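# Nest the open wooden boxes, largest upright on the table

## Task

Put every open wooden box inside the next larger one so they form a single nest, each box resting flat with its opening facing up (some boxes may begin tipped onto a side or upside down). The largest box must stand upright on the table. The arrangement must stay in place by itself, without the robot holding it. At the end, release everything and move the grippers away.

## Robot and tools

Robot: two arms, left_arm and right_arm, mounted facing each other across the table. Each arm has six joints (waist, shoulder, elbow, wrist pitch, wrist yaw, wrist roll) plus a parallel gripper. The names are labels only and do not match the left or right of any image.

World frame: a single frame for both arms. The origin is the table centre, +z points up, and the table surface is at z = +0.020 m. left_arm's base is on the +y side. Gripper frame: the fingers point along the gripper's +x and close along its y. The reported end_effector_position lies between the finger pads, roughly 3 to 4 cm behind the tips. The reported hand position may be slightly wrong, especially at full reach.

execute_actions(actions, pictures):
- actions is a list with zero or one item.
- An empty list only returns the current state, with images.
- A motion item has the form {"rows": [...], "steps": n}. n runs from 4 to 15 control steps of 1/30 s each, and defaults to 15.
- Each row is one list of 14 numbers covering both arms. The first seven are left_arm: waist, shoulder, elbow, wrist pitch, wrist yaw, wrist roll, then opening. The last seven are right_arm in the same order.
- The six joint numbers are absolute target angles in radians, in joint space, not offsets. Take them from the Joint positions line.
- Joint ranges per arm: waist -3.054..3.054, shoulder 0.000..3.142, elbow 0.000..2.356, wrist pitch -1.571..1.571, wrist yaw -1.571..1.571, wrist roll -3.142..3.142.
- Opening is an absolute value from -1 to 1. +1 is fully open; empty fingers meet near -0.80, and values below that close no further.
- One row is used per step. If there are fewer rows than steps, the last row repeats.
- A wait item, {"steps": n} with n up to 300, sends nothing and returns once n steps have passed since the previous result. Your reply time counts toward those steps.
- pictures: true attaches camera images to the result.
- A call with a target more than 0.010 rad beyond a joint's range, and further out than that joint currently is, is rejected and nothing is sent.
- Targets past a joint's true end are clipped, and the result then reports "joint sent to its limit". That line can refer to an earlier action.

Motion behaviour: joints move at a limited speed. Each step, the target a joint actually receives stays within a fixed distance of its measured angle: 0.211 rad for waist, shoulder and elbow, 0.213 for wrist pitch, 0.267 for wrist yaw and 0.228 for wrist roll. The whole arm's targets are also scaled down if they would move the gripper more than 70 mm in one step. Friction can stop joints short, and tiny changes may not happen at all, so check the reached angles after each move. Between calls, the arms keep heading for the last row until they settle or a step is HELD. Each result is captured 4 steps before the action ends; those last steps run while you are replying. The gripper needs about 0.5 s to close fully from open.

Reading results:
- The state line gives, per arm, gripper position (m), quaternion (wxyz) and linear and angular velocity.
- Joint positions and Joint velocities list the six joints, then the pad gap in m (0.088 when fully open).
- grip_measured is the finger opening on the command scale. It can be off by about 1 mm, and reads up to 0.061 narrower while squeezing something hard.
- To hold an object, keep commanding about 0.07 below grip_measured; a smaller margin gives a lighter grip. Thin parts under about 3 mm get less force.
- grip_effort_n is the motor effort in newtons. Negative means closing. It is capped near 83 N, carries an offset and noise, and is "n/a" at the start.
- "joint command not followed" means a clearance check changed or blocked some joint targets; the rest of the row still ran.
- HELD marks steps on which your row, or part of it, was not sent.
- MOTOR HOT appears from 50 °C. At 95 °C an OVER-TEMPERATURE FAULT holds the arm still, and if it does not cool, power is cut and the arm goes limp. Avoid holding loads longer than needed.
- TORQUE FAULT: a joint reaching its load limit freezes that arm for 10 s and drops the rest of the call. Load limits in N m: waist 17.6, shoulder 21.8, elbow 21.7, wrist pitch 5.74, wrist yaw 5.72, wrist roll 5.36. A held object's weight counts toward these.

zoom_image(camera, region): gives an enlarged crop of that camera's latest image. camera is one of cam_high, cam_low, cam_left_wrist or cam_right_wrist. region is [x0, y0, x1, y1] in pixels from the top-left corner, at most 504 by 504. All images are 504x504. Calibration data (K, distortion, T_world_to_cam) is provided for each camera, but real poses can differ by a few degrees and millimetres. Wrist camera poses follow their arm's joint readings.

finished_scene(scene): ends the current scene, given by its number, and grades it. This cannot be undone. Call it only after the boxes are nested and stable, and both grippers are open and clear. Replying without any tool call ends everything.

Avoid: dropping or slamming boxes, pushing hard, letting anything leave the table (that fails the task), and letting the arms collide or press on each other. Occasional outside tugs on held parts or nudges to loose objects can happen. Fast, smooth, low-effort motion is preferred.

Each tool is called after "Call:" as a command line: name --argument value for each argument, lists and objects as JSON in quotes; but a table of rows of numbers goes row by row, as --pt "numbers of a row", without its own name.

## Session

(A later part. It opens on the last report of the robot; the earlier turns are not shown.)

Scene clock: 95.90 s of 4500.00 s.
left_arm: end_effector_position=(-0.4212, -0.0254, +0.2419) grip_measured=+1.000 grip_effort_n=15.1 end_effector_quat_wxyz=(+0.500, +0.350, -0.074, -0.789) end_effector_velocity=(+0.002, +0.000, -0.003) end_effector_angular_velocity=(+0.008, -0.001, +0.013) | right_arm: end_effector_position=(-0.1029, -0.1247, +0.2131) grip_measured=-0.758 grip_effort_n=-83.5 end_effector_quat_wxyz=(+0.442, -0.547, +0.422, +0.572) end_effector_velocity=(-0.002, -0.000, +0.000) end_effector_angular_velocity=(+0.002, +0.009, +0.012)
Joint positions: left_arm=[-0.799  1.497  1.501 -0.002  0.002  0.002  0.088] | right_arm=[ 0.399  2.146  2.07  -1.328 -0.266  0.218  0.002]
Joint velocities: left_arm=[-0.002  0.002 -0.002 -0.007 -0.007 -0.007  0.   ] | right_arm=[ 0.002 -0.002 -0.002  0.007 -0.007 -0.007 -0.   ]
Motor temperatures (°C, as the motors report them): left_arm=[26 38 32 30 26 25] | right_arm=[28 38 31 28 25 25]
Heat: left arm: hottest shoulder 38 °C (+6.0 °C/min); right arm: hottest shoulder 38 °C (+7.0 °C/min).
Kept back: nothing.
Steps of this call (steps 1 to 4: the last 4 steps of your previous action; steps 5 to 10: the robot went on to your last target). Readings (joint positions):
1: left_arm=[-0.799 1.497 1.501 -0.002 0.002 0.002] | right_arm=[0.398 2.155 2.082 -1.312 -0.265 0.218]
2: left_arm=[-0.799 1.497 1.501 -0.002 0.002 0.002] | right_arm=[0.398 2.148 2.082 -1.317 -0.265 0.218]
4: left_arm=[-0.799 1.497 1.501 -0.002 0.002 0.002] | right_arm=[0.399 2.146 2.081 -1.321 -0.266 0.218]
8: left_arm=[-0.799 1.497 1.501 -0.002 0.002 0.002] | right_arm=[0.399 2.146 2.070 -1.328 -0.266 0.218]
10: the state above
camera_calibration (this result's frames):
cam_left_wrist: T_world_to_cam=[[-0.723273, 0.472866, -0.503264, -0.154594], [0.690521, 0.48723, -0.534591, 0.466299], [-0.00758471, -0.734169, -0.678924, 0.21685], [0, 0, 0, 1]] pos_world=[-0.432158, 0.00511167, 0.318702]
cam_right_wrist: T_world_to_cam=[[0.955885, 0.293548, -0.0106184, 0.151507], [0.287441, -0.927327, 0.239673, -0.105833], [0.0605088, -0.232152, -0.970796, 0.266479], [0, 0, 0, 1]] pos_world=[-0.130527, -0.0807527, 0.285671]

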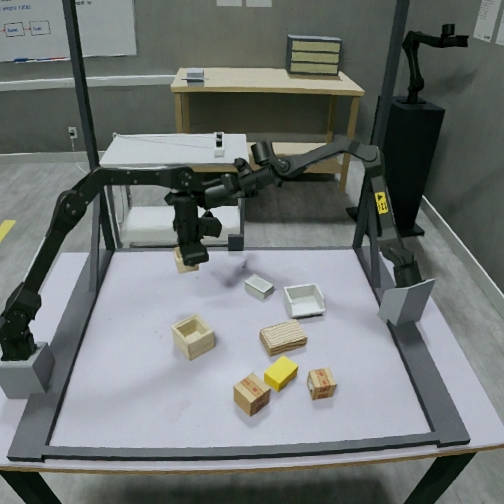

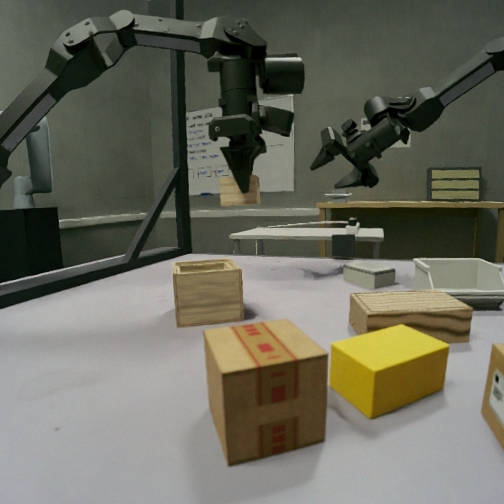

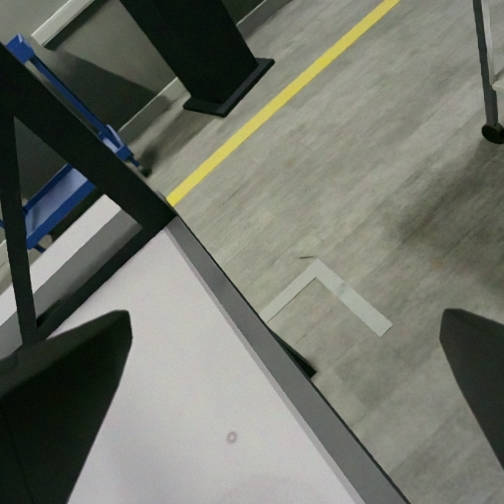

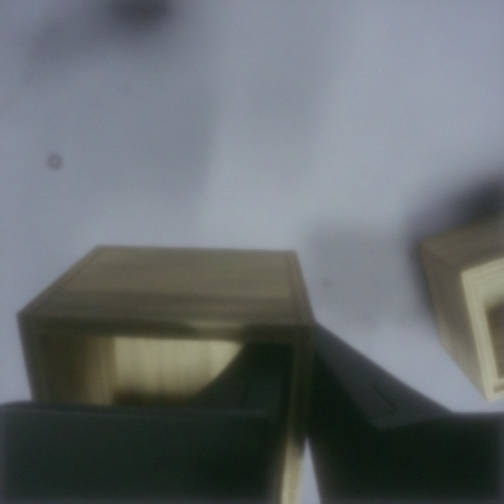

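Call:
execute_actions --actions '[{"rows":[[-0.8,1.5,1.5,0,0,0,1,0.093,2.15,1.88,-1.27,-0.29,-0.45,-0.9]],"steps":15}]'

Call:
execute_actions --actions '[{"rows":[[-0.8,1.5,1.5,0,0,0,1,0.093,2.20,1.88,-1.22,-0.29,-0.45,-0.9]],"steps":15}]'

Call:
execute_actions --actions '[{"steps":10}]' --pictures true

Scene clock: 96.53 s of 4500.00 s.
left_arm: end_effector_position=(-0.4212, -0.0254, +0.2419) grip_measured=+1.000 grip_effort_n=15.1 end_effector_quat_wxyz=(+0.500, +0.350, -0.074, -0.789) end_effector_velocity=(+0.003, +0.002, -0.007) end_effector_angular_velocity=(+0.028, -0.005, +0.009) | right_arm: end_effector_position=(+0.0287, -0.0951, +0.2098) grip_measured=-0.758 grip_effort_n=-83.5 end_effector_quat_wxyz=(+0.399, -0.590, +0.378, +0.591) end_effector_velocity=(+0.199, +0.019, +0.027) end_effector_angular_velocity=(-0.011, -0.060, +1.065)
Joint positions: left_arm=[-0.799  1.497  1.501 -0.002  0.002  0.002  0.088] | right_arm=[ 0.101  2.144  1.906 -1.277 -0.281 -0.248  0.002]
Joint velocities: left_arm=[-0.002  0.002 -0.002 -0.022  0.007 -0.007  0.   ] | right_arm=[-0.462 -0.002 -0.129 -0.007  0.007 -1.546 -0.   ]
Motor temperatures (°C, as the motors report them): left_arm=[26 38 32 30 26 25] | right_arm=[28 39 31 28 25 25]
Heat: left arm: hottest shoulder 38 °C (+5.0 °C/min); right arm: hottest shoulder 39 °C (+8.1 °C/min).
Steps of this call (steps 1 to 8: the robot went on to your last target; steps 9 to 19: the first 11 steps of this action). Readings (joint positions):
9: left_arm=[-0.799 1.497 1.501 -0.002 0.002 0.002] | right_arm=[0.394 2.146 2.059 -1.320 -0.271 0.196]
10: left_arm=[-0.799 1.497 1.501 -0.002 0.002 0.002] | right_arm=[0.380 2.142 2.037 -1.311 -0.280 0.159]
12: left_arm=[-0.799 1.497 1.501 -0.002 0.002 0.002] | right_arm=[0.326 2.141 1.995 -1.302 -0.281 0.087]
16: left_arm=[-0.799 1.497 1.501 -0.002 0.002 0.002] | right_arm=[0.180 2.144 1.927 -1.284 -0.281 -0.091]
19: the state above

Scene clock: 97.03 s of 4500.00 s.
left_arm: end_effector_position=(-0.4212, -0.0254, +0.2419) grip_measured=+1.000 grip_effort_n=15.1 end_effector_quat_wxyz=(+0.500, +0.350, -0.074, -0.789) end_effector_velocity=(+0.002, +0.003, -0.004) end_effector_angular_velocity=(+0.018, -0.005, +0.014) | right_arm: end_effector_position=(+0.0356, -0.0868, +0.1902) grip_measured=-0.758 grip_effort_n=-83.5 end_effector_quat_wxyz=(+0.339, -0.625, +0.323, +0.625) end_effector_velocity=(+0.000, +0.001, -0.001) end_effector_angular_velocity=(+0.002, +0.007, +0.035)
Joint positions: left_arm=[-0.799  1.497  1.501 -0.002  0.002  0.002  0.088] | right_arm=[ 0.095  2.187  1.89  -1.224 -0.286 -0.445  0.002]
Joint velocities: left_arm=[-0.007 -0.002 -0.002 -0.022 -0.007 -0.007  0.   ] | right_arm=[-0.002  0.002 -0.002  0.007 -0.007 -0.037 -0.   ]
Motor temperatures (°C, as the motors report them): left_arm=[26 38 32 30 26 25] | right_arm=[28 39 31 28 25 25]
Heat: left arm: hottest shoulder 38 °C (+5.1 °C/min); right arm: hottest shoulder 39 °C (+8.1 °C/min).
Steps of this call (steps 1 to 4: the last 4 steps of your previous action; steps 5 to 15: the first 11 steps of this action). Readings (joint positions):
5: left_arm=[-0.799 1.497 1.501 -0.002 0.002 0.002] | right_arm=[0.089 2.147 1.896 -1.270 -0.284 -0.402]
6: left_arm=[-0.799 1.497 1.501 -0.002 0.002 0.002] | right_arm=[0.092 2.152 1.895 -1.256 -0.286 -0.414]
8: left_arm=[-0.799 1.497 1.501 -0.002 0.002 0.002] | right_arm=[0.095 2.164 1.895 -1.237 -0.286 -0.429]
12: left_arm=[-0.799 1.497 1.501 -0.002 0.002 0.002] | right_arm=[0.095 2.185 1.890 -1.228 -0.286 -0.442]
15: the state above

Scene clock: 97.37 s of 4500.00 s.
left_arm: end_effector_position=(-0.4212, -0.0254, +0.2419) grip_measured=+1.000 grip_effort_n=15.1 end_effector_quat_wxyz=(+0.500, +0.350, -0.074, -0.789) end_effector_velocity=(-0.000, +0.002, -0.002) end_effector_angular_velocity=(+0.011, +0.015, +0.014) | right_arm: end_effector_position=(+0.0355, -0.0863, +0.1902) grip_measured=-0.758 grip_effort_n=-83.5 end_effector_quat_wxyz=(+0.339, -0.625, +0.321, +0.626) end_effector_velocity=(+0.002, -0.000, +0.001) end_effector_angular_velocity=(-0.006, +0.006, +0.013)
Joint positions: left_arm=[-0.799  1.497  1.501 -0.002  0.002  0.002  0.088] | right_arm=[ 0.095  2.187  1.89  -1.222 -0.286 -0.447  0.002]
Joint velocities: left_arm=[-0.007 -0.002 -0.002 -0.007 -0.007 -0.022  0.   ] | right_arm=[-0.007  0.002  0.002 -0.007 -0.007 -0.022  0.   ]
Motor temperatures (°C, as the motors report them): left_arm=[26 38 32 30 26 25] | right_arm=[28 39 31 28 25 25]
Heat: left arm: hottest shoulder 38 °C (+5.1 °C/min); right arm: hottest shoulder 39 °C (+8.1 °C/min).
Kept back: nothing.
Steps of this call (steps 1 to 4: the last 4 steps of your previous action; steps 5 to 10: the robot went on to your last target). Readings (joint positions):
1: left_arm=[-0.799 1.497 1.501 -0.002 0.002 0.002] | right_arm=[0.095 2.187 1.890 -1.223 -0.286 -0.446]
2: left_arm=[-0.799 1.497 1.501 -0.002 0.002 0.002] | right_arm=[0.095 2.187 1.890 -1.223 -0.286 -0.446]
4: left_arm=[-0.799 1.497 1.501 -0.002 0.002 0.002] | right_arm=[0.095 2.187 1.890 -1.223 -0.286 -0.447]
8: left_arm=[-0.799 1.497 1.501 -0.002 0.002 0.002] | right_arm=[0.095 2.187 1.890 -1.222 -0.286 -0.447]
10: the state above
camera_calibration (this result's frames):
cam_left_wrist: T_world_to_cam=[[-0.723273, 0.472866, -0.503264, -0.154594], [0.690521, 0.48723, -0.534591, 0.466299], [-0.00758471, -0.734169, -0.678924, 0.21685], [0, 0, 0, 1]] pos_world=[-0.432158, 0.00511167, 0.318702]
cam_right_wrist: T_world_to_cam=[[0.801915, 0.597379, 0.0083828, 0.0357832], [0.572959, -0.772958, 0.272495, -0.107564], [0.169262, -0.213715, -0.962121, 0.240823], [0, 0, 0, 1]] pos_world=[-0.00782782, -0.0530509, 0.260711]

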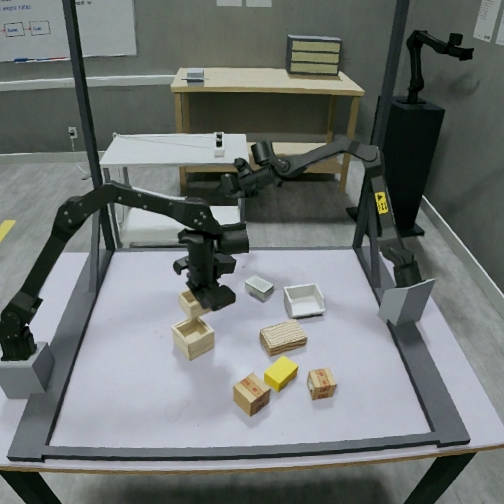

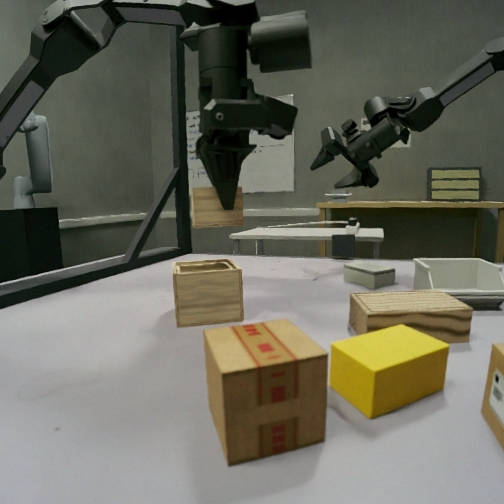

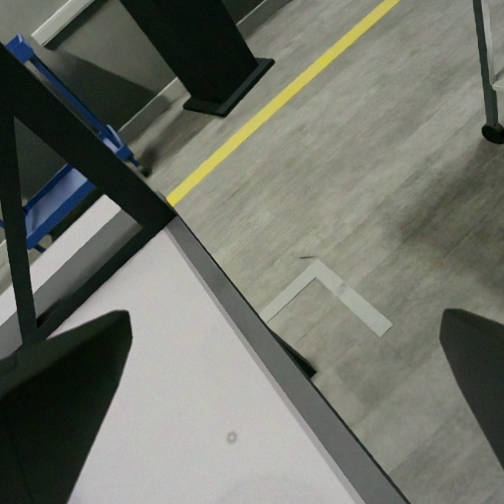

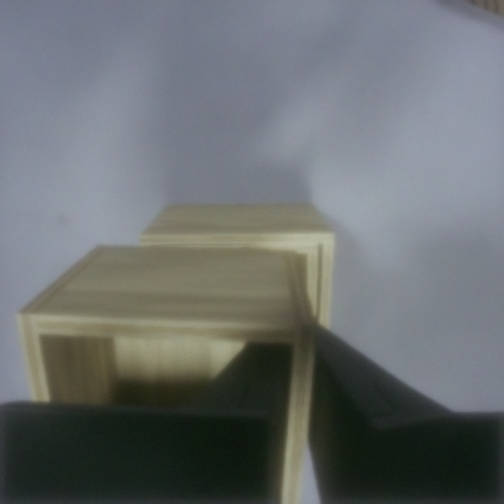

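Call:
execute_actions --actions '[{"rows":[[-0.8,1.5,1.5,0,0,0,1,0.115,2.255,1.89,-1.155,-0.29,-0.43,-0.9]],"steps":15}]'

Call:
execute_actions --actions '[{"steps":8}]' --pictures true

Scene clock: 97.83 s of 4500.00 s.
left_arm: end_effector_position=(-0.4212, -0.0254, +0.2419) grip_measured=+1.000 grip_effort_n=15.1 end_effector_quat_wxyz=(+0.500, +0.350, -0.074, -0.789) end_effector_velocity=(+0.003, -0.003, +0.001) end_effector_angular_velocity=(-0.019, -0.011, +0.014) | right_arm: end_effector_position=(+0.0332, -0.0761, +0.1656) grip_measured=-0.758 grip_effort_n=-83.5 end_effector_quat_wxyz=(+0.338, -0.625, +0.320, +0.627) end_effector_velocity=(-0.003, +0.009, +0.004) end_effector_angular_velocity=(+0.043, +0.014, +0.019)
Joint positions: left_arm=[-0.799  1.497  1.501 -0.002  0.002  0.002  0.088] | right_arm=[ 0.113  2.244  1.89  -1.16  -0.286 -0.433  0.002]
Joint velocities: left_arm=[ 0.002  0.002 -0.002  0.007 -0.022  0.007  0.   ] | right_arm=[-0.002 -0.007  0.002  0.037 -0.007 -0.007 -0.   ]
Motor temperatures (°C, as the motors report them): left_arm=[26 38 32 30 26 25] | right_arm=[28 39 31 28 25 25]
Heat: left arm: hottest shoulder 38 °C (+5.0 °C/min); right arm: hottest shoulder 39 °C (+8.0 °C/min).
Steps of this call (steps 1 to 3: the robot went on to your last target; steps 4 to 14: the first 11 steps of this action). Readings (joint positions):
4: left_arm=[-0.799 1.497 1.501 -0.002 0.002 0.002] | right_arm=[0.095 2.192 1.890 -1.218 -0.286 -0.447]
5: left_arm=[-0.799 1.497 1.501 -0.002 0.002 0.002] | right_arm=[0.097 2.197 1.890 -1.199 -0.286 -0.444]
7: left_arm=[-0.799 1.497 1.501 -0.002 0.002 0.002] | right_arm=[0.102 2.213 1.890 -1.176 -0.286 -0.439]
11: left_arm=[-0.799 1.497 1.501 -0.002 0.002 0.002] | right_arm=[0.111 2.242 1.890 -1.164 -0.286 -0.435]
14: the state above

Scene clock: 98.10 s of 4500.00 s.
left_arm: end_effector_position=(-0.4212, -0.0254, +0.2419) grip_measured=+1.000 grip_effort_n=14.7 end_effector_quat_wxyz=(+0.500, +0.350, -0.074, -0.789) end_effector_velocity=(+0.001, +0.001, -0.001) end_effector_angular_velocity=(-0.002, -0.001, +0.018) | right_arm: end_effector_position=(+0.0331, -0.0754, +0.1656) grip_measured=-0.758 grip_effort_n=-83.5 end_effector_quat_wxyz=(+0.338, -0.624, +0.319, +0.628) end_effector_velocity=(+0.001, -0.005, +0.001) end_effector_angular_velocity=(-0.021, +0.003, +0.013)
Joint positions: left_arm=[-0.799  1.497  1.501 -0.002  0.002  0.002  0.088] | right_arm=[ 0.113  2.244  1.89  -1.157 -0.286 -0.433  0.002]
Joint velocities: left_arm=[-0.007 -0.002 -0.002 -0.007 -0.022 -0.007  0.   ] | right_arm=[-0.002 -0.002 -0.002 -0.022 -0.007 -0.022 -0.   ]
Motor temperatures (°C, as the motors report them): left_arm=[26 38 32 30 26 25] | right_arm=[28 39 31 28 25 25]
Heat: left arm: hottest shoulder 38 °C (+5.1 °C/min); right arm: hottest shoulder 39 °C (+8.1 °C/min).
Kept back: nothing.
Steps of this call (steps 1 to 4: the last 4 steps of your previous action; steps 5 to 8: the robot went on to your last target). Readings (joint positions):
1: left_arm=[-0.799 1.497 1.501 -0.002 0.002 0.002] | right_arm=[0.113 2.244 1.890 -1.159 -0.286 -0.433]
2: left_arm=[-0.799 1.497 1.501 -0.002 0.002 0.002] | right_arm=[0.113 2.244 1.890 -1.158 -0.286 -0.433]
4: left_arm=[-0.799 1.497 1.501 -0.002 0.002 0.002] | right_arm=[0.113 2.244 1.890 -1.158 -0.286 -0.433]
8: the state above
camera_calibration (this result's frames):
cam_left_wrist: T_world_to_cam=[[-0.723273, 0.472866, -0.503264, -0.154594], [0.690521, 0.48723, -0.534591, 0.466299], [-0.00758471, -0.734169, -0.678924, 0.21685], [0, 0, 0, 1]] pos_world=[-0.432158, 0.00511167, 0.318702]
cam_right_wrist: T_world_to_cam=[[0.799028, 0.601224, 0.00911774, 0.0317003], [0.577077, -0.77102, 0.269277, -0.0905771], [0.168926, -0.209898, -0.96302, 0.220313], [0, 0, 0, 1]] pos_world=[-0.0102761, -0.0426523, 0.236267]

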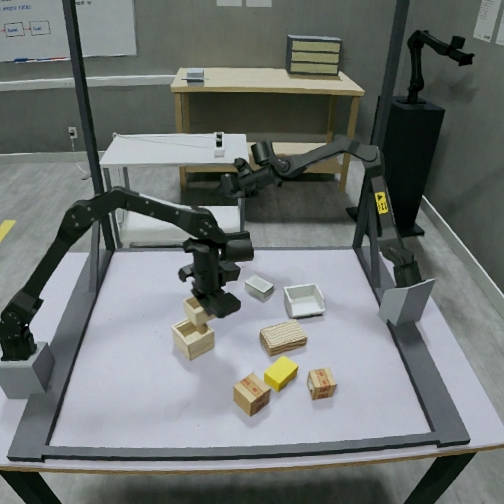

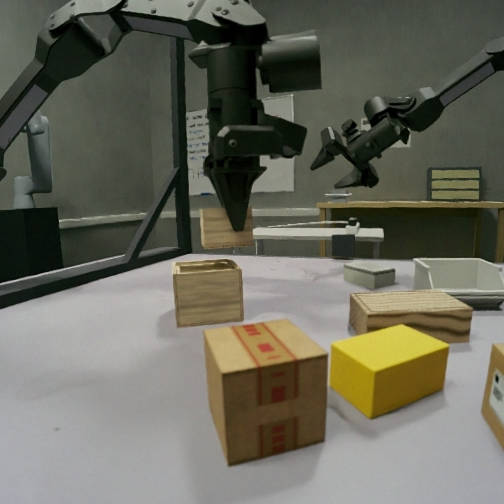

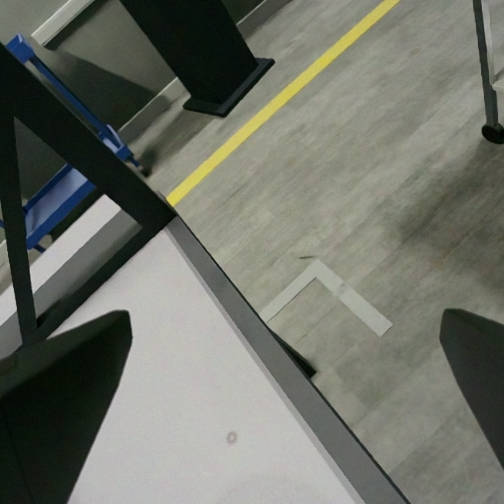

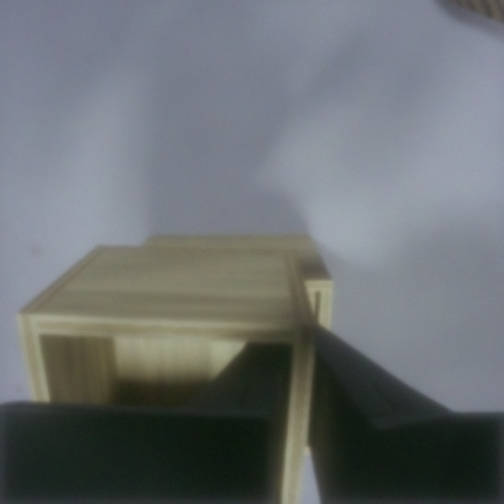

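Call:
zoom_image --camera "cam_high" --region '[140,260,260,370]'

Region (140, 260, 260, 370) of cam_high's 504x504 image, scaled by 4.200, with more detail than that image has; it fills the top 462 rows of this view, and the rest is white.

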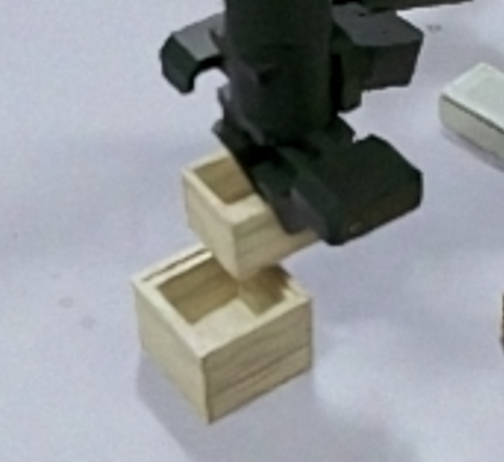

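Call:
execute_actions --actions '[{"rows":[[-0.8,1.5,1.5,0,0,0,1,0.0665,2.165,1.763,-1.135,-0.29,-0.48,-0.9]],"steps":15}]'

Call:
execute_actions --actions '[{"steps":10}]' --pictures true

Call:
zoom_image --camera "cam_high" --region '[140,260,260,370]'

Scene clock: 98.97 s of 4500.00 s.
left_arm: end_effector_position=(-0.4212, -0.0254, +0.2419) grip_measured=+1.000 grip_effort_n=14.7 end_effector_quat_wxyz=(+0.500, +0.350, -0.074, -0.789) end_effector_velocity=(-0.000, +0.001, -0.004) end_effector_angular_velocity=(+0.004, +0.005, +0.005) | right_arm: end_effector_position=(+0.0556, -0.0913, +0.1706) grip_measured=-0.758 grip_effort_n=-83.5 end_effector_quat_wxyz=(+0.338, -0.625, +0.326, +0.623) end_effector_velocity=(-0.008, -0.008, +0.007) end_effector_angular_velocity=(+0.006, +0.023, +0.048)
Joint positions: left_arm=[-0.799  1.497  1.501 -0.002  0.002  0.002  0.088] | right_arm=[ 0.065  2.18   1.781 -1.138 -0.288 -0.475  0.002]
Joint velocities: left_arm=[-0.007  0.002 -0.007  0.007 -0.007 -0.007  0.   ] | right_arm=[ 0.007 -0.046 -0.042  0.007 -0.022 -0.037 -0.   ]
Motor temperatures (°C, as the motors report them): left_arm=[26 38 32 30 26 25] | right_arm=[28 39 31 28 25 25]
Heat: left arm: hottest shoulder 38 °C (+5.0 °C/min); right arm: hottest shoulder 39 °C (+8.0 °C/min).
Steps of this call (steps 1 to 15: the robot went on to your last target; steps 16 to 26: the first 11 steps of this action). Readings (joint positions):
16: left_arm=[-0.799 1.497 1.501 -0.002 0.002 0.002] | right_arm=[0.111 2.239 1.880 -1.148 -0.287 -0.437]
17: left_arm=[-0.799 1.497 1.501 -0.002 0.002 0.002] | right_arm=[0.107 2.226 1.856 -1.140 -0.288 -0.447]
19: left_arm=[-0.799 1.497 1.501 -0.002 0.002 0.002] | right_arm=[0.092 2.204 1.816 -1.146 -0.288 -0.461]
23: left_arm=[-0.799 1.497 1.501 -0.002 0.002 0.002] | right_arm=[0.067 2.186 1.787 -1.140 -0.288 -0.472]
26: the state above

Scene clock: 99.30 s of 4500.00 s.
left_arm: end_effector_position=(-0.4212, -0.0254, +0.2419) grip_measured=+1.000 grip_effort_n=15.1 end_effector_quat_wxyz=(+0.500, +0.350, -0.074, -0.789) end_effector_velocity=(+0.001, +0.001, -0.001) end_effector_angular_velocity=(+0.004, +0.001, +0.011) | right_arm: end_effector_position=(+0.0557, -0.0923, +0.1706) grip_measured=-0.758 grip_effort_n=-83.5 end_effector_quat_wxyz=(+0.337, -0.626, +0.326, +0.623) end_effector_velocity=(-0.001, -0.004, -0.001) end_effector_angular_velocity=(-0.013, +0.006, +0.021)
Joint positions: left_arm=[-0.799  1.497  1.501 -0.002  0.002  0.002  0.088] | right_arm=[ 0.065  2.177  1.776 -1.137 -0.288 -0.478  0.002]
Joint velocities: left_arm=[-0.002 -0.002 -0.002 -0.007 -0.007 -0.007  0.   ] | right_arm=[ 0.002 -0.002 -0.007 -0.007 -0.007 -0.022  0.   ]
Motor temperatures (°C, as the motors report them): left_arm=[26 38 32 30 26 25] | right_arm=[28 39 31 28 25 25]
Heat: left arm: hottest shoulder 38 °C (+5.1 °C/min); right arm: hottest shoulder 39 °C (+7.1 °C/min).
Kept back: nothing.
Steps of this call (steps 1 to 4: the last 4 steps of your previous action; steps 5 to 10: the robot went on to your last target). Readings (joint positions):
1: left_arm=[-0.799 1.497 1.501 -0.002 0.002 0.002] | right_arm=[0.065 2.179 1.779 -1.138 -0.288 -0.476]
2: left_arm=[-0.799 1.497 1.501 -0.002 0.002 0.002] | right_arm=[0.065 2.178 1.779 -1.138 -0.288 -0.476]
4: left_arm=[-0.799 1.497 1.501 -0.002 0.002 0.002] | right_arm=[0.065 2.177 1.777 -1.137 -0.288 -0.477]
8: left_arm=[-0.799 1.497 1.501 -0.002 0.002 0.002] | right_arm=[0.065 2.177 1.776 -1.137 -0.288 -0.477]
10: the state above
camera_calibration (this result's frames):
cam_left_wrist: T_world_to_cam=[[-0.723273, 0.472866, -0.503264, -0.154594], [0.690521, 0.48723, -0.534591, 0.466299], [-0.00758471, -0.734169, -0.678924, 0.21685], [0, 0, 0, 1]] pos_world=[-0.432158, 0.00511167, 0.318702]
cam_right_wrist: T_world_to_cam=[[0.804299, 0.594216, 0.00316163, 0.0237922], [0.569575, -0.772441, 0.280925, -0.11962], [0.169373, -0.224147, -0.959724, 0.215858], [0, 0, 0, 1]] pos_world=[0.0124359, -0.0581528, 0.240693]

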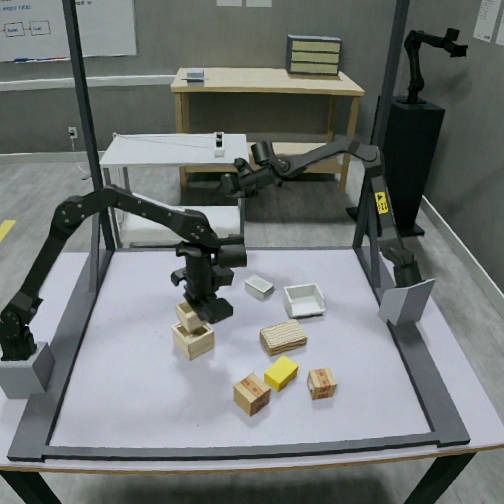

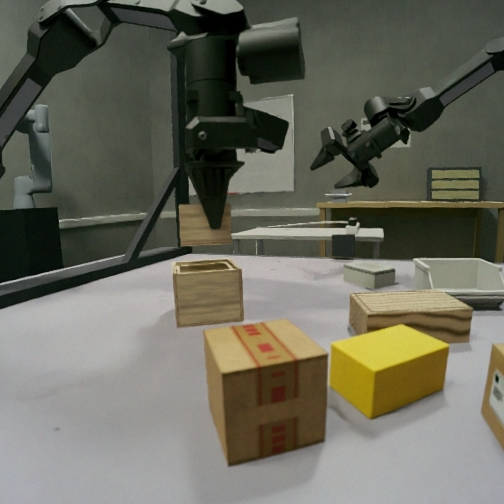

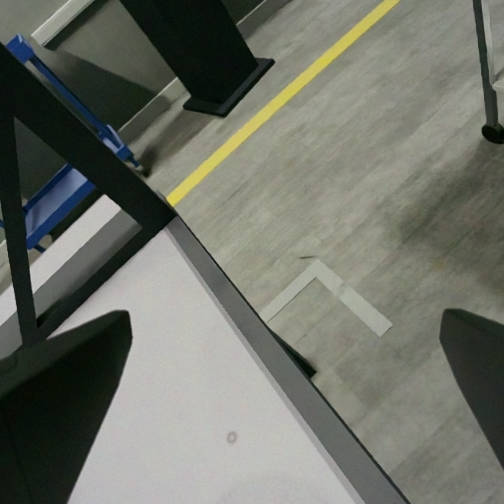

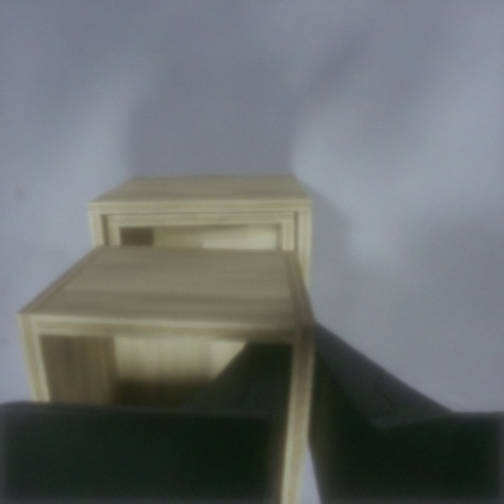

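Region (140, 260, 260, 370) of cam_high's 504x504 image, scaled by 4.200, with more detail than that image has; it fills the top 462 rows of this view, and the rest is white.

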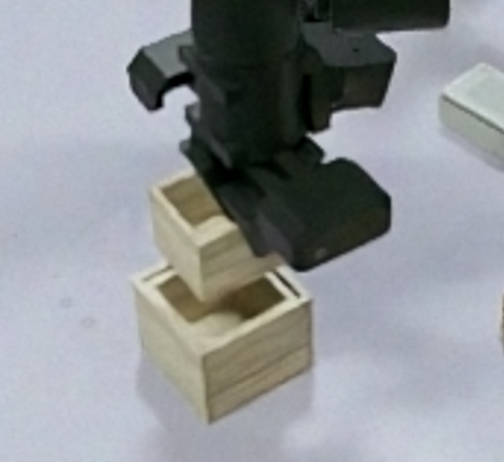

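Call:
execute_actions --actions '[{"rows":[[-0.8,1.5,1.5,0,0,0,1,0.08,2.185,1.72,-1.08,-0.29,-0.465,-0.9],[-0.8,1.5,1.5,0,0,0,1,0.08,2.185,1.72,-1.08,-0.29,-0.465,-0.9],[-0.8,1.5,1.5,0,0,0,1,0.08,2.185,1.72,-1.08,-0.29,-0.465,-0.9],[-0.8,1.5,1.5,0,0,0,1,0.08,2.185,1.72,-1.08,-0.29,-0.465,-0.9],[-0.8,1.5,1.5,0,0,0,1,0.08,2.185,1.72,-1.08,-0.29,-0.465,-0.9],[-0.8,1.5,1.5,0,0,0,1,0.095,2.195,1.67,-1.03,-0.29,-0.45,-0.9]],"steps":15}]'

Call:
execute_actions --actions '[{"steps":10}]' --pictures true

Call:
zoom_image --camera "cam_high" --region '[140,260,260,370]'

Scene clock: 100.10 s of 4500.00 s.
left_arm: end_effector_position=(-0.4212, -0.0254, +0.2419) grip_measured=+1.000 grip_effort_n=15.1 end_effector_quat_wxyz=(+0.500, +0.350, -0.074, -0.789) end_effector_velocity=(-0.001, +0.003, +0.000) end_effector_angular_velocity=(+0.010, +0.007, -0.003) | right_arm: end_effector_position=(+0.0527, -0.0972, +0.1461) grip_measured=-0.758 grip_effort_n=-83.5 end_effector_quat_wxyz=(+0.335, -0.627, +0.326, +0.623) end_effector_velocity=(-0.007, -0.028, -0.058) end_effector_angular_velocity=(-0.110, +0.008, +0.004)
Joint positions: left_arm=[-0.799  1.497  1.501 -0.002  0.002  0.002  0.088] | right_arm=[ 0.09   2.181  1.692 -1.046 -0.288 -0.456  0.002]
Joint velocities: left_arm=[-0.002 -0.007 -0.002 -0.007  0.007 -0.007  0.   ] | right_arm=[ 0.056  0.042 -0.149  0.095 -0.022  0.022 -0.   ]
Motor temperatures (°C, as the motors report them): left_arm=[27 38 32 30 26 25] | right_arm=[28 39 31 28 25 25]
Heat: left arm: hottest shoulder 38 °C (+5.1 °C/min); right arm: hottest shoulder 39 °C (+7.1 °C/min).
Steps of this call (steps 1 to 13: the robot went on to your last target; steps 14 to 24: the first 11 steps of this action). Readings (joint positions):
14: left_arm=[-0.799 1.497 1.501 -0.002 0.002 0.002] | right_arm=[0.065 2.176 1.771 -1.130 -0.288 -0.478]
15: left_arm=[-0.799 1.497 1.501 -0.002 0.002 0.002] | right_arm=[0.066 2.176 1.763 -1.115 -0.288 -0.476]
17: left_arm=[-0.799 1.497 1.501 -0.002 0.002 0.002] | right_arm=[0.070 2.176 1.750 -1.100 -0.288 -0.472]
21: left_arm=[-0.799 1.497 1.501 -0.002 0.002 0.002] | right_arm=[0.081 2.176 1.713 -1.059 -0.288 -0.460]
24: the state above

Scene clock: 100.43 s of 4500.00 s.
left_arm: end_effector_position=(-0.4212, -0.0254, +0.2419) grip_measured=+1.000 grip_effort_n=15.1 end_effector_quat_wxyz=(+0.500, +0.350, -0.074, -0.789) end_effector_velocity=(+0.002, +0.000, -0.003) end_effector_angular_velocity=(+0.008, -0.001, +0.013) | right_arm: end_effector_position=(+0.0524, -0.0972, +0.1430) grip_measured=-0.758 grip_effort_n=-83.5 end_effector_quat_wxyz=(+0.336, -0.627, +0.325, +0.624) end_effector_velocity=(-0.002, -0.002, -0.000) end_effector_angular_velocity=(+0.000, +0.007, +0.010)
Joint positions: left_arm=[-0.799  1.497  1.501 -0.002  0.002  0.002  0.088] | right_arm=[ 0.093  2.183  1.683 -1.033 -0.288 -0.452  0.002]
Joint velocities: left_arm=[-0.002  0.002 -0.002 -0.007 -0.007 -0.007  0.   ] | right_arm=[ 0.002 -0.007 -0.012  0.007 -0.007 -0.007 -0.   ]
Motor temperatures (°C, as the motors report them): left_arm=[27 38 32 30 26 25] | right_arm=[28 39 31 28 25 25]
Heat: left arm: hottest shoulder 38 °C (+5.0 °C/min); right arm: hottest shoulder 39 °C (+7.1 °C/min).
Kept back: nothing.
Steps of this call (steps 1 to 4: the last 4 steps of your previous action; steps 5 to 10: the robot went on to your last target). Readings (joint positions):
1: left_arm=[-0.799 1.497 1.501 -0.002 0.002 0.002] | right_arm=[0.092 2.182 1.688 -1.042 -0.288 -0.455]
2: left_arm=[-0.799 1.497 1.501 -0.002 0.002 0.002] | right_arm=[0.092 2.183 1.686 -1.039 -0.288 -0.454]
4: left_arm=[-0.799 1.497 1.501 -0.002 0.002 0.002] | right_arm=[0.093 2.183 1.684 -1.036 -0.288 -0.453]
8: left_arm=[-0.799 1.497 1.501 -0.002 0.002 0.002] | right_arm=[0.093 2.183 1.683 -1.033 -0.288 -0.452]
10: the state above
camera_calibration (this result's frames):
cam_left_wrist: T_world_to_cam=[[-0.723273, 0.472866, -0.503264, -0.154594], [0.690521, 0.48723, -0.534591, 0.466299], [-0.00758471, -0.734169, -0.678924, 0.21685], [0, 0, 0, 1]] pos_world=[-0.432158, 0.00511167, 0.318702]
cam_right_wrist: T_world_to_cam=[[0.802447, 0.596723, 0.00114794, 0.0300683], [0.57215, -0.769946, 0.282539, -0.113963], [0.169481, -0.226066, -0.959255, 0.188642], [0, 0, 0, 1]] pos_world=[0.00910467, -0.0630427, 0.21312]

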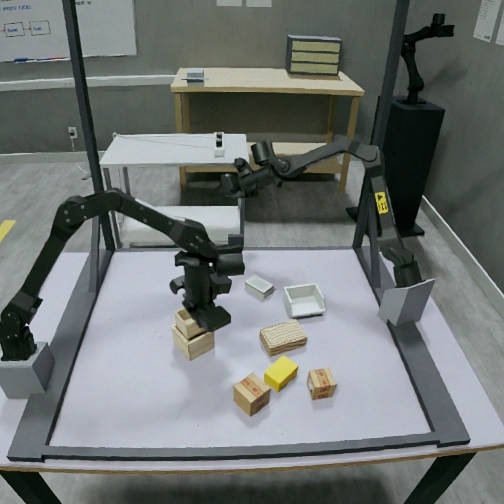

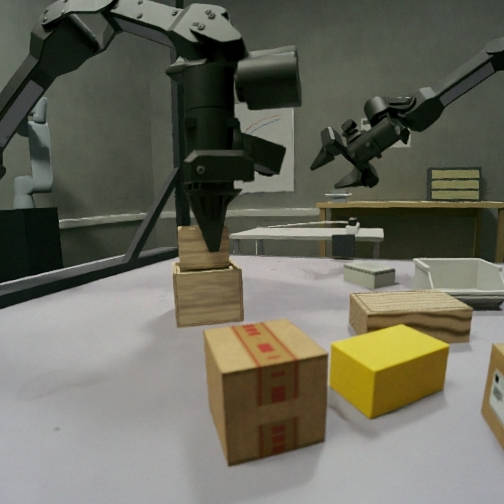

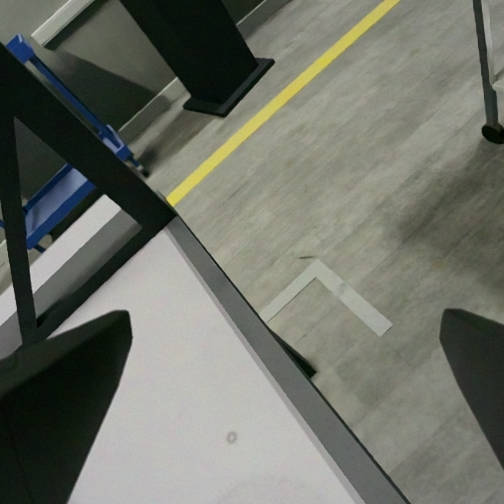

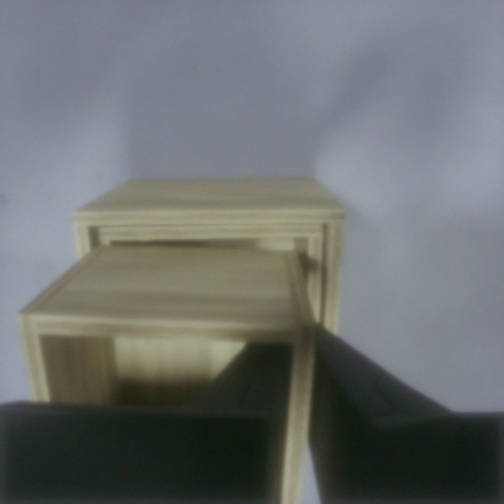

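Region (140, 260, 260, 370) of cam_high's 504x504 image, scaled by 4.200, with more detail than that image has; it fills the top 462 rows of this view, and the rest is white.

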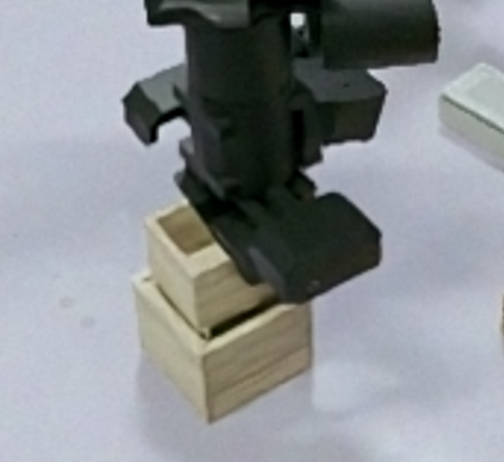

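Call:
execute_actions --actions '[{"rows":[[-0.8,1.5,1.5,0,0,0,1,0.083,2.19,1.68,-1.03,-0.29,-0.455,-0.9],[-0.8,1.5,1.5,0,0,0,1,0.083,2.19,1.68,-1.03,-0.29,-0.455,-0.9],[-0.8,1.5,1.5,0,0,0,1,0.083,2.19,1.68,-1.03,-0.29,-0.455,-0.9],[-0.8,1.5,1.5,0,0,0,1,0.083,2.19,1.68,-1.03,-0.29,-0.455,-0.9],[-0.8,1.5,1.5,0,0,0,1,0.083,2.19,1.68,-1.03,-0.29,-0.455,-0.9],[-0.8,1.5,1.5,0,0,0,1,0.095,2.2,1.645,-0.995,-0.29,-0.45,-0.9]],"steps":15}]'

Call:
execute_actions --actions '[{"steps":8}]' --pictures true

Call:
zoom_image --camera "cam_high" --region '[140,260,260,370]'

Scene clock: 101.07 s of 4500.00 s.
left_arm: end_effector_position=(-0.4212, -0.0254, +0.2419) grip_measured=+1.000 grip_effort_n=15.1 end_effector_quat_wxyz=(+0.500, +0.350, -0.074, -0.789) end_effector_velocity=(+0.001, +0.000, -0.000) end_effector_angular_velocity=(+0.001, +0.019, +0.013) | right_arm: end_effector_position=(+0.0553, -0.0967, +0.1381) grip_measured=-0.758 grip_effort_n=-83.5 end_effector_quat_wxyz=(+0.338, -0.625, +0.324, +0.625) end_effector_velocity=(+0.004, -0.014, -0.022) end_effector_angular_velocity=(-0.056, -0.000, -0.017)
Joint positions: left_arm=[-0.799  1.497  1.501 -0.002  0.002  0.002  0.088] | right_arm=[ 0.09   2.185  1.663 -1.005 -0.288 -0.452  0.002]
Joint velocities: left_arm=[-0.002 -0.002 -0.007  0.007 -0.007 -0.022  0.   ] | right_arm=[ 0.007  0.017 -0.061  0.022 -0.007  0.007 -0.   ]
Motor temperatures (°C, as the motors report them): left_arm=[27 38 32 30 26 25] | right_arm=[29 39 31 28 25 25]
Heat: left arm: hottest shoulder 38 °C (+5.1 °C/min); right arm: hottest shoulder 39 °C (+7.1 °C/min).
Steps of this call (steps 1 to 8: the robot went on to your last target; steps 9 to 19: the first 11 steps of this action). Readings (joint positions):
9: left_arm=[-0.799 1.497 1.501 -0.002 0.002 0.002] | right_arm=[0.093 2.183 1.682 -1.032 -0.288 -0.452]
10: left_arm=[-0.799 1.497 1.501 -0.002 0.002 0.002] | right_arm=[0.092 2.183 1.682 -1.032 -0.288 -0.452]
12: left_arm=[-0.799 1.497 1.501 -0.002 0.002 0.002] | right_arm=[0.090 2.183 1.682 -1.032 -0.288 -0.452]
16: left_arm=[-0.799 1.497 1.501 -0.002 0.002 0.002] | right_arm=[0.088 2.183 1.673 -1.012 -0.288 -0.452]
19: the state above

Scene clock: 101.33 s of 4500.00 s.
left_arm: end_effector_position=(-0.4212, -0.0254, +0.2419) grip_measured=+1.000 grip_effort_n=15.1 end_effector_quat_wxyz=(+0.500, +0.350, -0.074, -0.789) end_effector_velocity=(+0.001, +0.001, -0.001) end_effector_angular_velocity=(+0.000, -0.011, +0.004) | right_arm: end_effector_position=(+0.0552, -0.0963, +0.1375) grip_measured=-0.758 grip_effort_n=-83.5 end_effector_quat_wxyz=(+0.338, -0.625, +0.323, +0.625) end_effector_velocity=(-0.000, +0.000, +0.001) end_effector_angular_velocity=(+0.007, +0.008, +0.007)
Joint positions: left_arm=[-0.799  1.497  1.501 -0.002  0.002  0.002  0.088] | right_arm=[ 0.09   2.185  1.66  -1.    -0.288 -0.452  0.002]
Joint velocities: left_arm=[-0.002 -0.002 -0.002 -0.007 -0.007  0.007  0.   ] | right_arm=[-0.002 -0.007 -0.007  0.007 -0.007 -0.007 -0.   ]
Motor temperatures (°C, as the motors report them): left_arm=[27 38 32 30 26 25] | right_arm=[29 39 31 28 25 25]
Heat: left arm: hottest shoulder 38 °C (+5.1 °C/min); right arm: hottest shoulder 39 °C (+7.1 °C/min).
Kept back: nothing.
Steps of this call (steps 1 to 4: the last 4 steps of your previous action; steps 5 to 8: the robot went on to your last target). Readings (joint positions):
1: left_arm=[-0.799 1.497 1.501 -0.002 0.002 0.002] | right_arm=[0.090 2.185 1.662 -1.004 -0.288 -0.452]
2: left_arm=[-0.799 1.497 1.501 -0.002 0.002 0.002] | right_arm=[0.090 2.185 1.661 -1.003 -0.288 -0.452]
4: left_arm=[-0.799 1.497 1.501 -0.002 0.002 0.002] | right_arm=[0.090 2.185 1.661 -1.000 -0.288 -0.452]
8: the state above
camera_calibration (this result's frames):
cam_left_wrist: T_world_to_cam=[[-0.723273, 0.472866, -0.503264, -0.154594], [0.690521, 0.48723, -0.534591, 0.466299], [-0.00758471, -0.734169, -0.678924, 0.21685], [0, 0, 0, 1]] pos_world=[-0.432158, 0.00511167, 0.318702]
cam_right_wrist: T_world_to_cam=[[0.80272, 0.596335, 0.00507897, 0.0267576], [0.572236, -0.772622, 0.274958, -0.112516], [0.167891, -0.217808, -0.961443, 0.184229], [0, 0, 0, 1]] pos_world=[0.0119764, -0.0627622, 0.207927]

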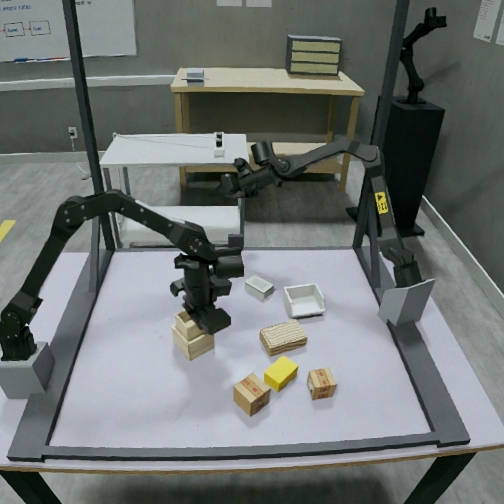

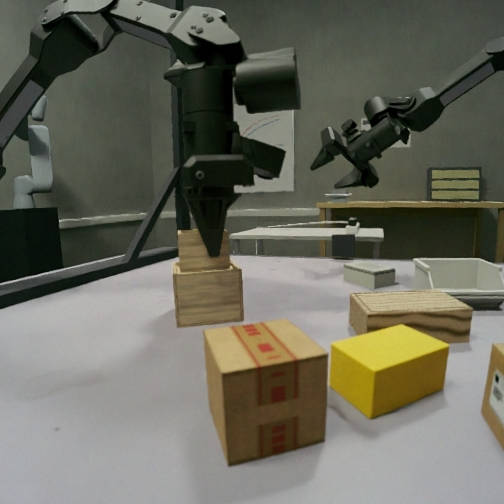

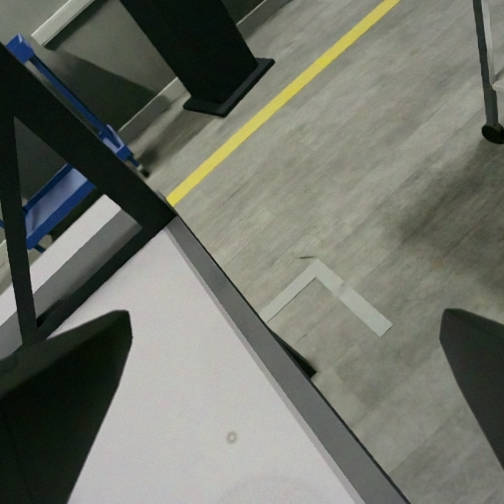

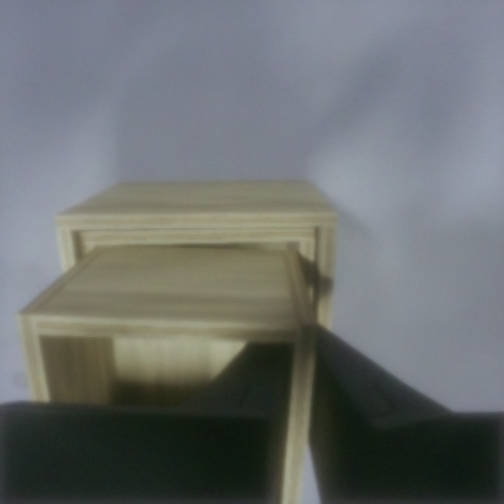

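Region (140, 260, 260, 370) of cam_high's 504x504 image, scaled by 4.200, with more detail than that image has; it fills the top 462 rows of this view, and the rest is white.

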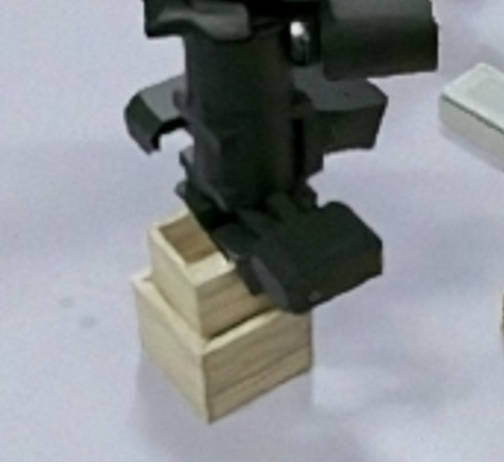

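Looks centred. Lower further.

Call:
execute_actions --actions '[{"rows":[[-0.8,1.5,1.5,0,0,0,1,0.10,2.2,1.62,-0.965,-0.29,-0.45,-0.9],[-0.8,1.5,1.5,0,0,0,1,0.10,2.2,1.62,-0.965,-0.29,-0.45,-0.9],[-0.8,1.5,1.5,0,0,0,1,0.10,2.2,1.62,-0.965,-0.29,-0.45,-0.9],[-0.8,1.5,1.5,0,0,0,1,0.10,2.2,1.62,-0.965,-0.29,-0.45,-0.9],[-0.8,1.5,1.5,0,0,0,1,0.10,2.2,1.62,-0.965,-0.29,-0.45,-0.9],[-0.8,1.5,1.5,0,0,0,1,0.11,2.205,1.58,-0.925,-0.29,-0.44,-0.9]],"steps":15}]'

Call:
execute_actions --actions '[{"steps":8}]' --pictures true

Call:
zoom_image --camera "cam_high" --region '[140,260,260,370]'

Scene clock: 101.97 s of 4500.00 s.
left_arm: end_effector_position=(-0.4212, -0.0254, +0.2419) grip_measured=+1.000 grip_effort_n=15.1 end_effector_quat_wxyz=(+0.500, +0.350, -0.074, -0.789) end_effector_velocity=(+0.003, -0.000, +0.000) end_effector_angular_velocity=(-0.009, -0.014, +0.014) | right_arm: end_effector_position=(+0.0572, -0.0965, +0.1310) grip_measured=-0.753 grip_effort_n=-83.5 end_effector_quat_wxyz=(+0.343, -0.620, +0.319, +0.630) end_effector_velocity=(-0.002, -0.004, -0.005) end_effector_angular_velocity=(+0.021, +0.026, -0.011)
Joint positions: left_arm=[-0.799  1.497  1.501 -0.002  0.002  0.002  0.088] | right_arm=[ 0.089  2.177  1.618 -0.946 -0.291 -0.447  0.002]
Joint velocities: left_arm=[-0.002 -0.002 -0.002 -0.007 -0.022  0.007  0.   ] | right_arm=[ 0.002 -0.027 -0.066  0.066 -0.022  0.022 -0.   ]
Motor temperatures (°C, as the motors report them): left_arm=[27 38 32 30 26 25] | right_arm=[28 39 31 28 25 25]
Heat: left arm: hottest shoulder 38 °C (+5.0 °C/min); right arm: hottest shoulder 39 °C (+7.0 °C/min).
Steps of this call (steps 1 to 8: the robot went on to your last target; steps 9 to 19: the first 11 steps of this action). Readings (joint positions):
9: left_arm=[-0.799 1.497 1.501 -0.002 0.002 0.002] | right_arm=[0.090 2.185 1.658 -0.996 -0.288 -0.452]
10: left_arm=[-0.799 1.497 1.501 -0.002 0.002 0.002] | right_arm=[0.090 2.185 1.653 -0.990 -0.288 -0.452]
12: left_arm=[-0.799 1.497 1.501 -0.002 0.002 0.002] | right_arm=[0.090 2.185 1.649 -0.984 -0.289 -0.452]
16: left_arm=[-0.799 1.497 1.501 -0.002 0.002 0.002] | right_arm=[0.089 2.181 1.628 -0.958 -0.291 -0.449]
19: the state above

Scene clock: 102.23 s of 4500.00 s.
left_arm: end_effector_position=(-0.4212, -0.0254, +0.2419) grip_measured=+1.000 grip_effort_n=15.1 end_effector_quat_wxyz=(+0.500, +0.350, -0.074, -0.789) end_effector_velocity=(+0.003, +0.002, -0.003) end_effector_angular_velocity=(+0.021, -0.003, +0.010) | right_arm: end_effector_position=(+0.0573, -0.0965, +0.1307) grip_measured=-0.752 grip_effort_n=-83.5 end_effector_quat_wxyz=(+0.344, -0.619, +0.318, +0.631) end_effector_velocity=(-0.001, +0.004, +0.003) end_effector_angular_velocity=(+0.025, +0.010, +0.028)
Joint positions: left_arm=[-0.799  1.497  1.501 -0.002  0.002  0.002  0.088] | right_arm=[ 0.089  2.174  1.612 -0.939 -0.291 -0.446  0.002]
Joint velocities: left_arm=[ 0.002 -0.002 -0.002 -0.022  0.007 -0.007  0.   ] | right_arm=[-0.002 -0.007 -0.002  0.022 -0.007 -0.022 -0.   ]
Motor temperatures (°C, as the motors report them): left_arm=[27 38 32 30 26 25] | right_arm=[28 39 31 28 25 25]
Heat: left arm: hottest shoulder 38 °C (+4.1 °C/min); right arm: hottest shoulder 39 °C (+7.1 °C/min).
Kept back: nothing.
Steps of this call (steps 1 to 4: the last 4 steps of your previous action; steps 5 to 8: the robot went on to your last target). Readings (joint positions):
1: left_arm=[-0.799 1.497 1.501 -0.002 0.002 0.002] | right_arm=[0.089 2.176 1.616 -0.944 -0.291 -0.447]
2: left_arm=[-0.799 1.497 1.501 -0.002 0.002 0.002] | right_arm=[0.089 2.175 1.615 -0.943 -0.291 -0.446]
4: left_arm=[-0.799 1.497 1.501 -0.002 0.002 0.002] | right_arm=[0.089 2.175 1.613 -0.941 -0.291 -0.446]
8: the state above
camera_calibration (this result's frames):
cam_left_wrist: T_world_to_cam=[[-0.723273, 0.472866, -0.503264, -0.154594], [0.690521, 0.48723, -0.534591, 0.466299], [-0.00758471, -0.734169, -0.678924, 0.21685], [0, 0, 0, 1]] pos_world=[-0.432158, 0.00511167, 0.318702]
cam_right_wrist: T_world_to_cam=[[0.803207, 0.595568, 0.0125682, 0.0241121], [0.573438, -0.778731, 0.254454, -0.110008], [0.161332, -0.197172, -0.967003, 0.180365], [0, 0, 0, 1]] pos_world=[0.014617, -0.064464, 0.202103]

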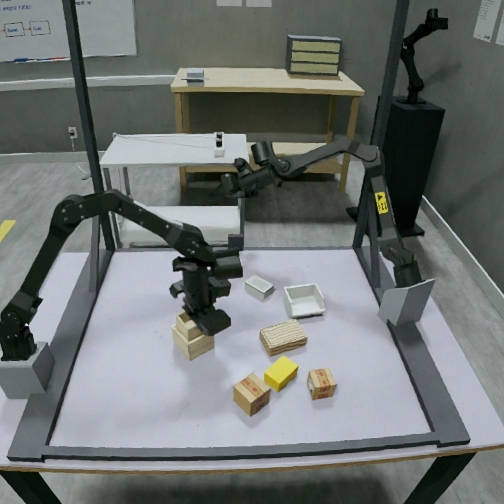

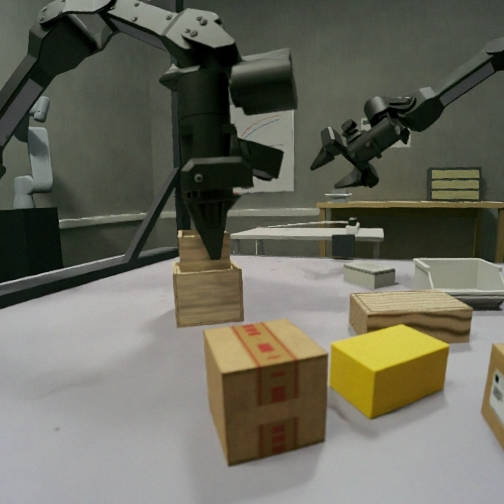

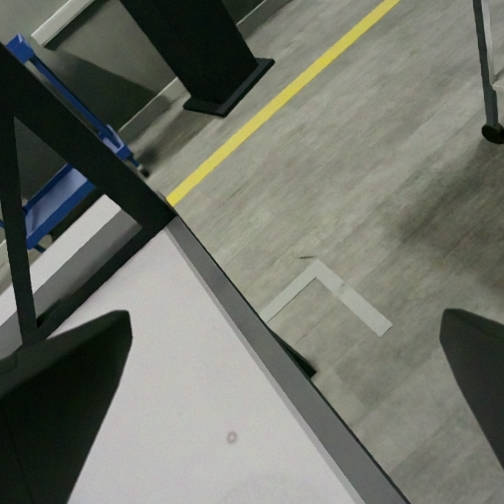

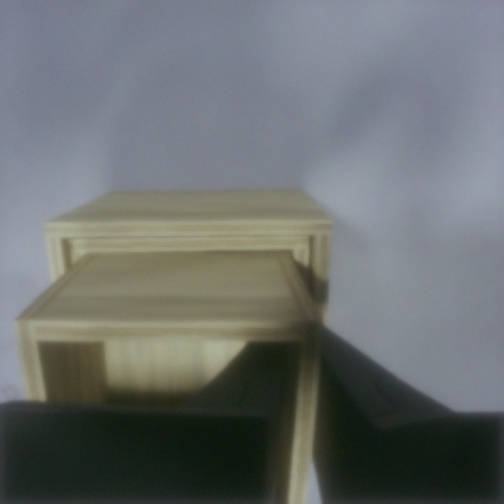

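Region (140, 260, 260, 370) of cam_high's 504x504 image, scaled by 4.200, with more detail than that image has; it fills the top 462 rows of this view, and the rest is white.

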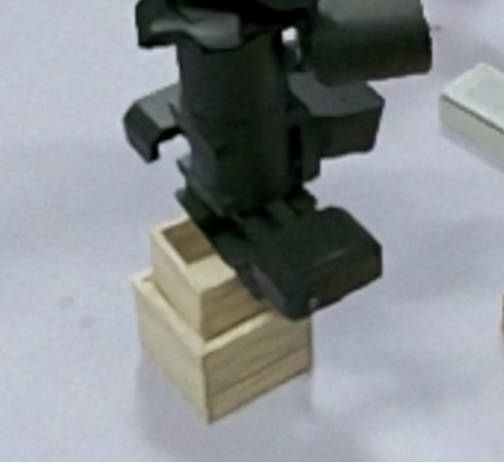

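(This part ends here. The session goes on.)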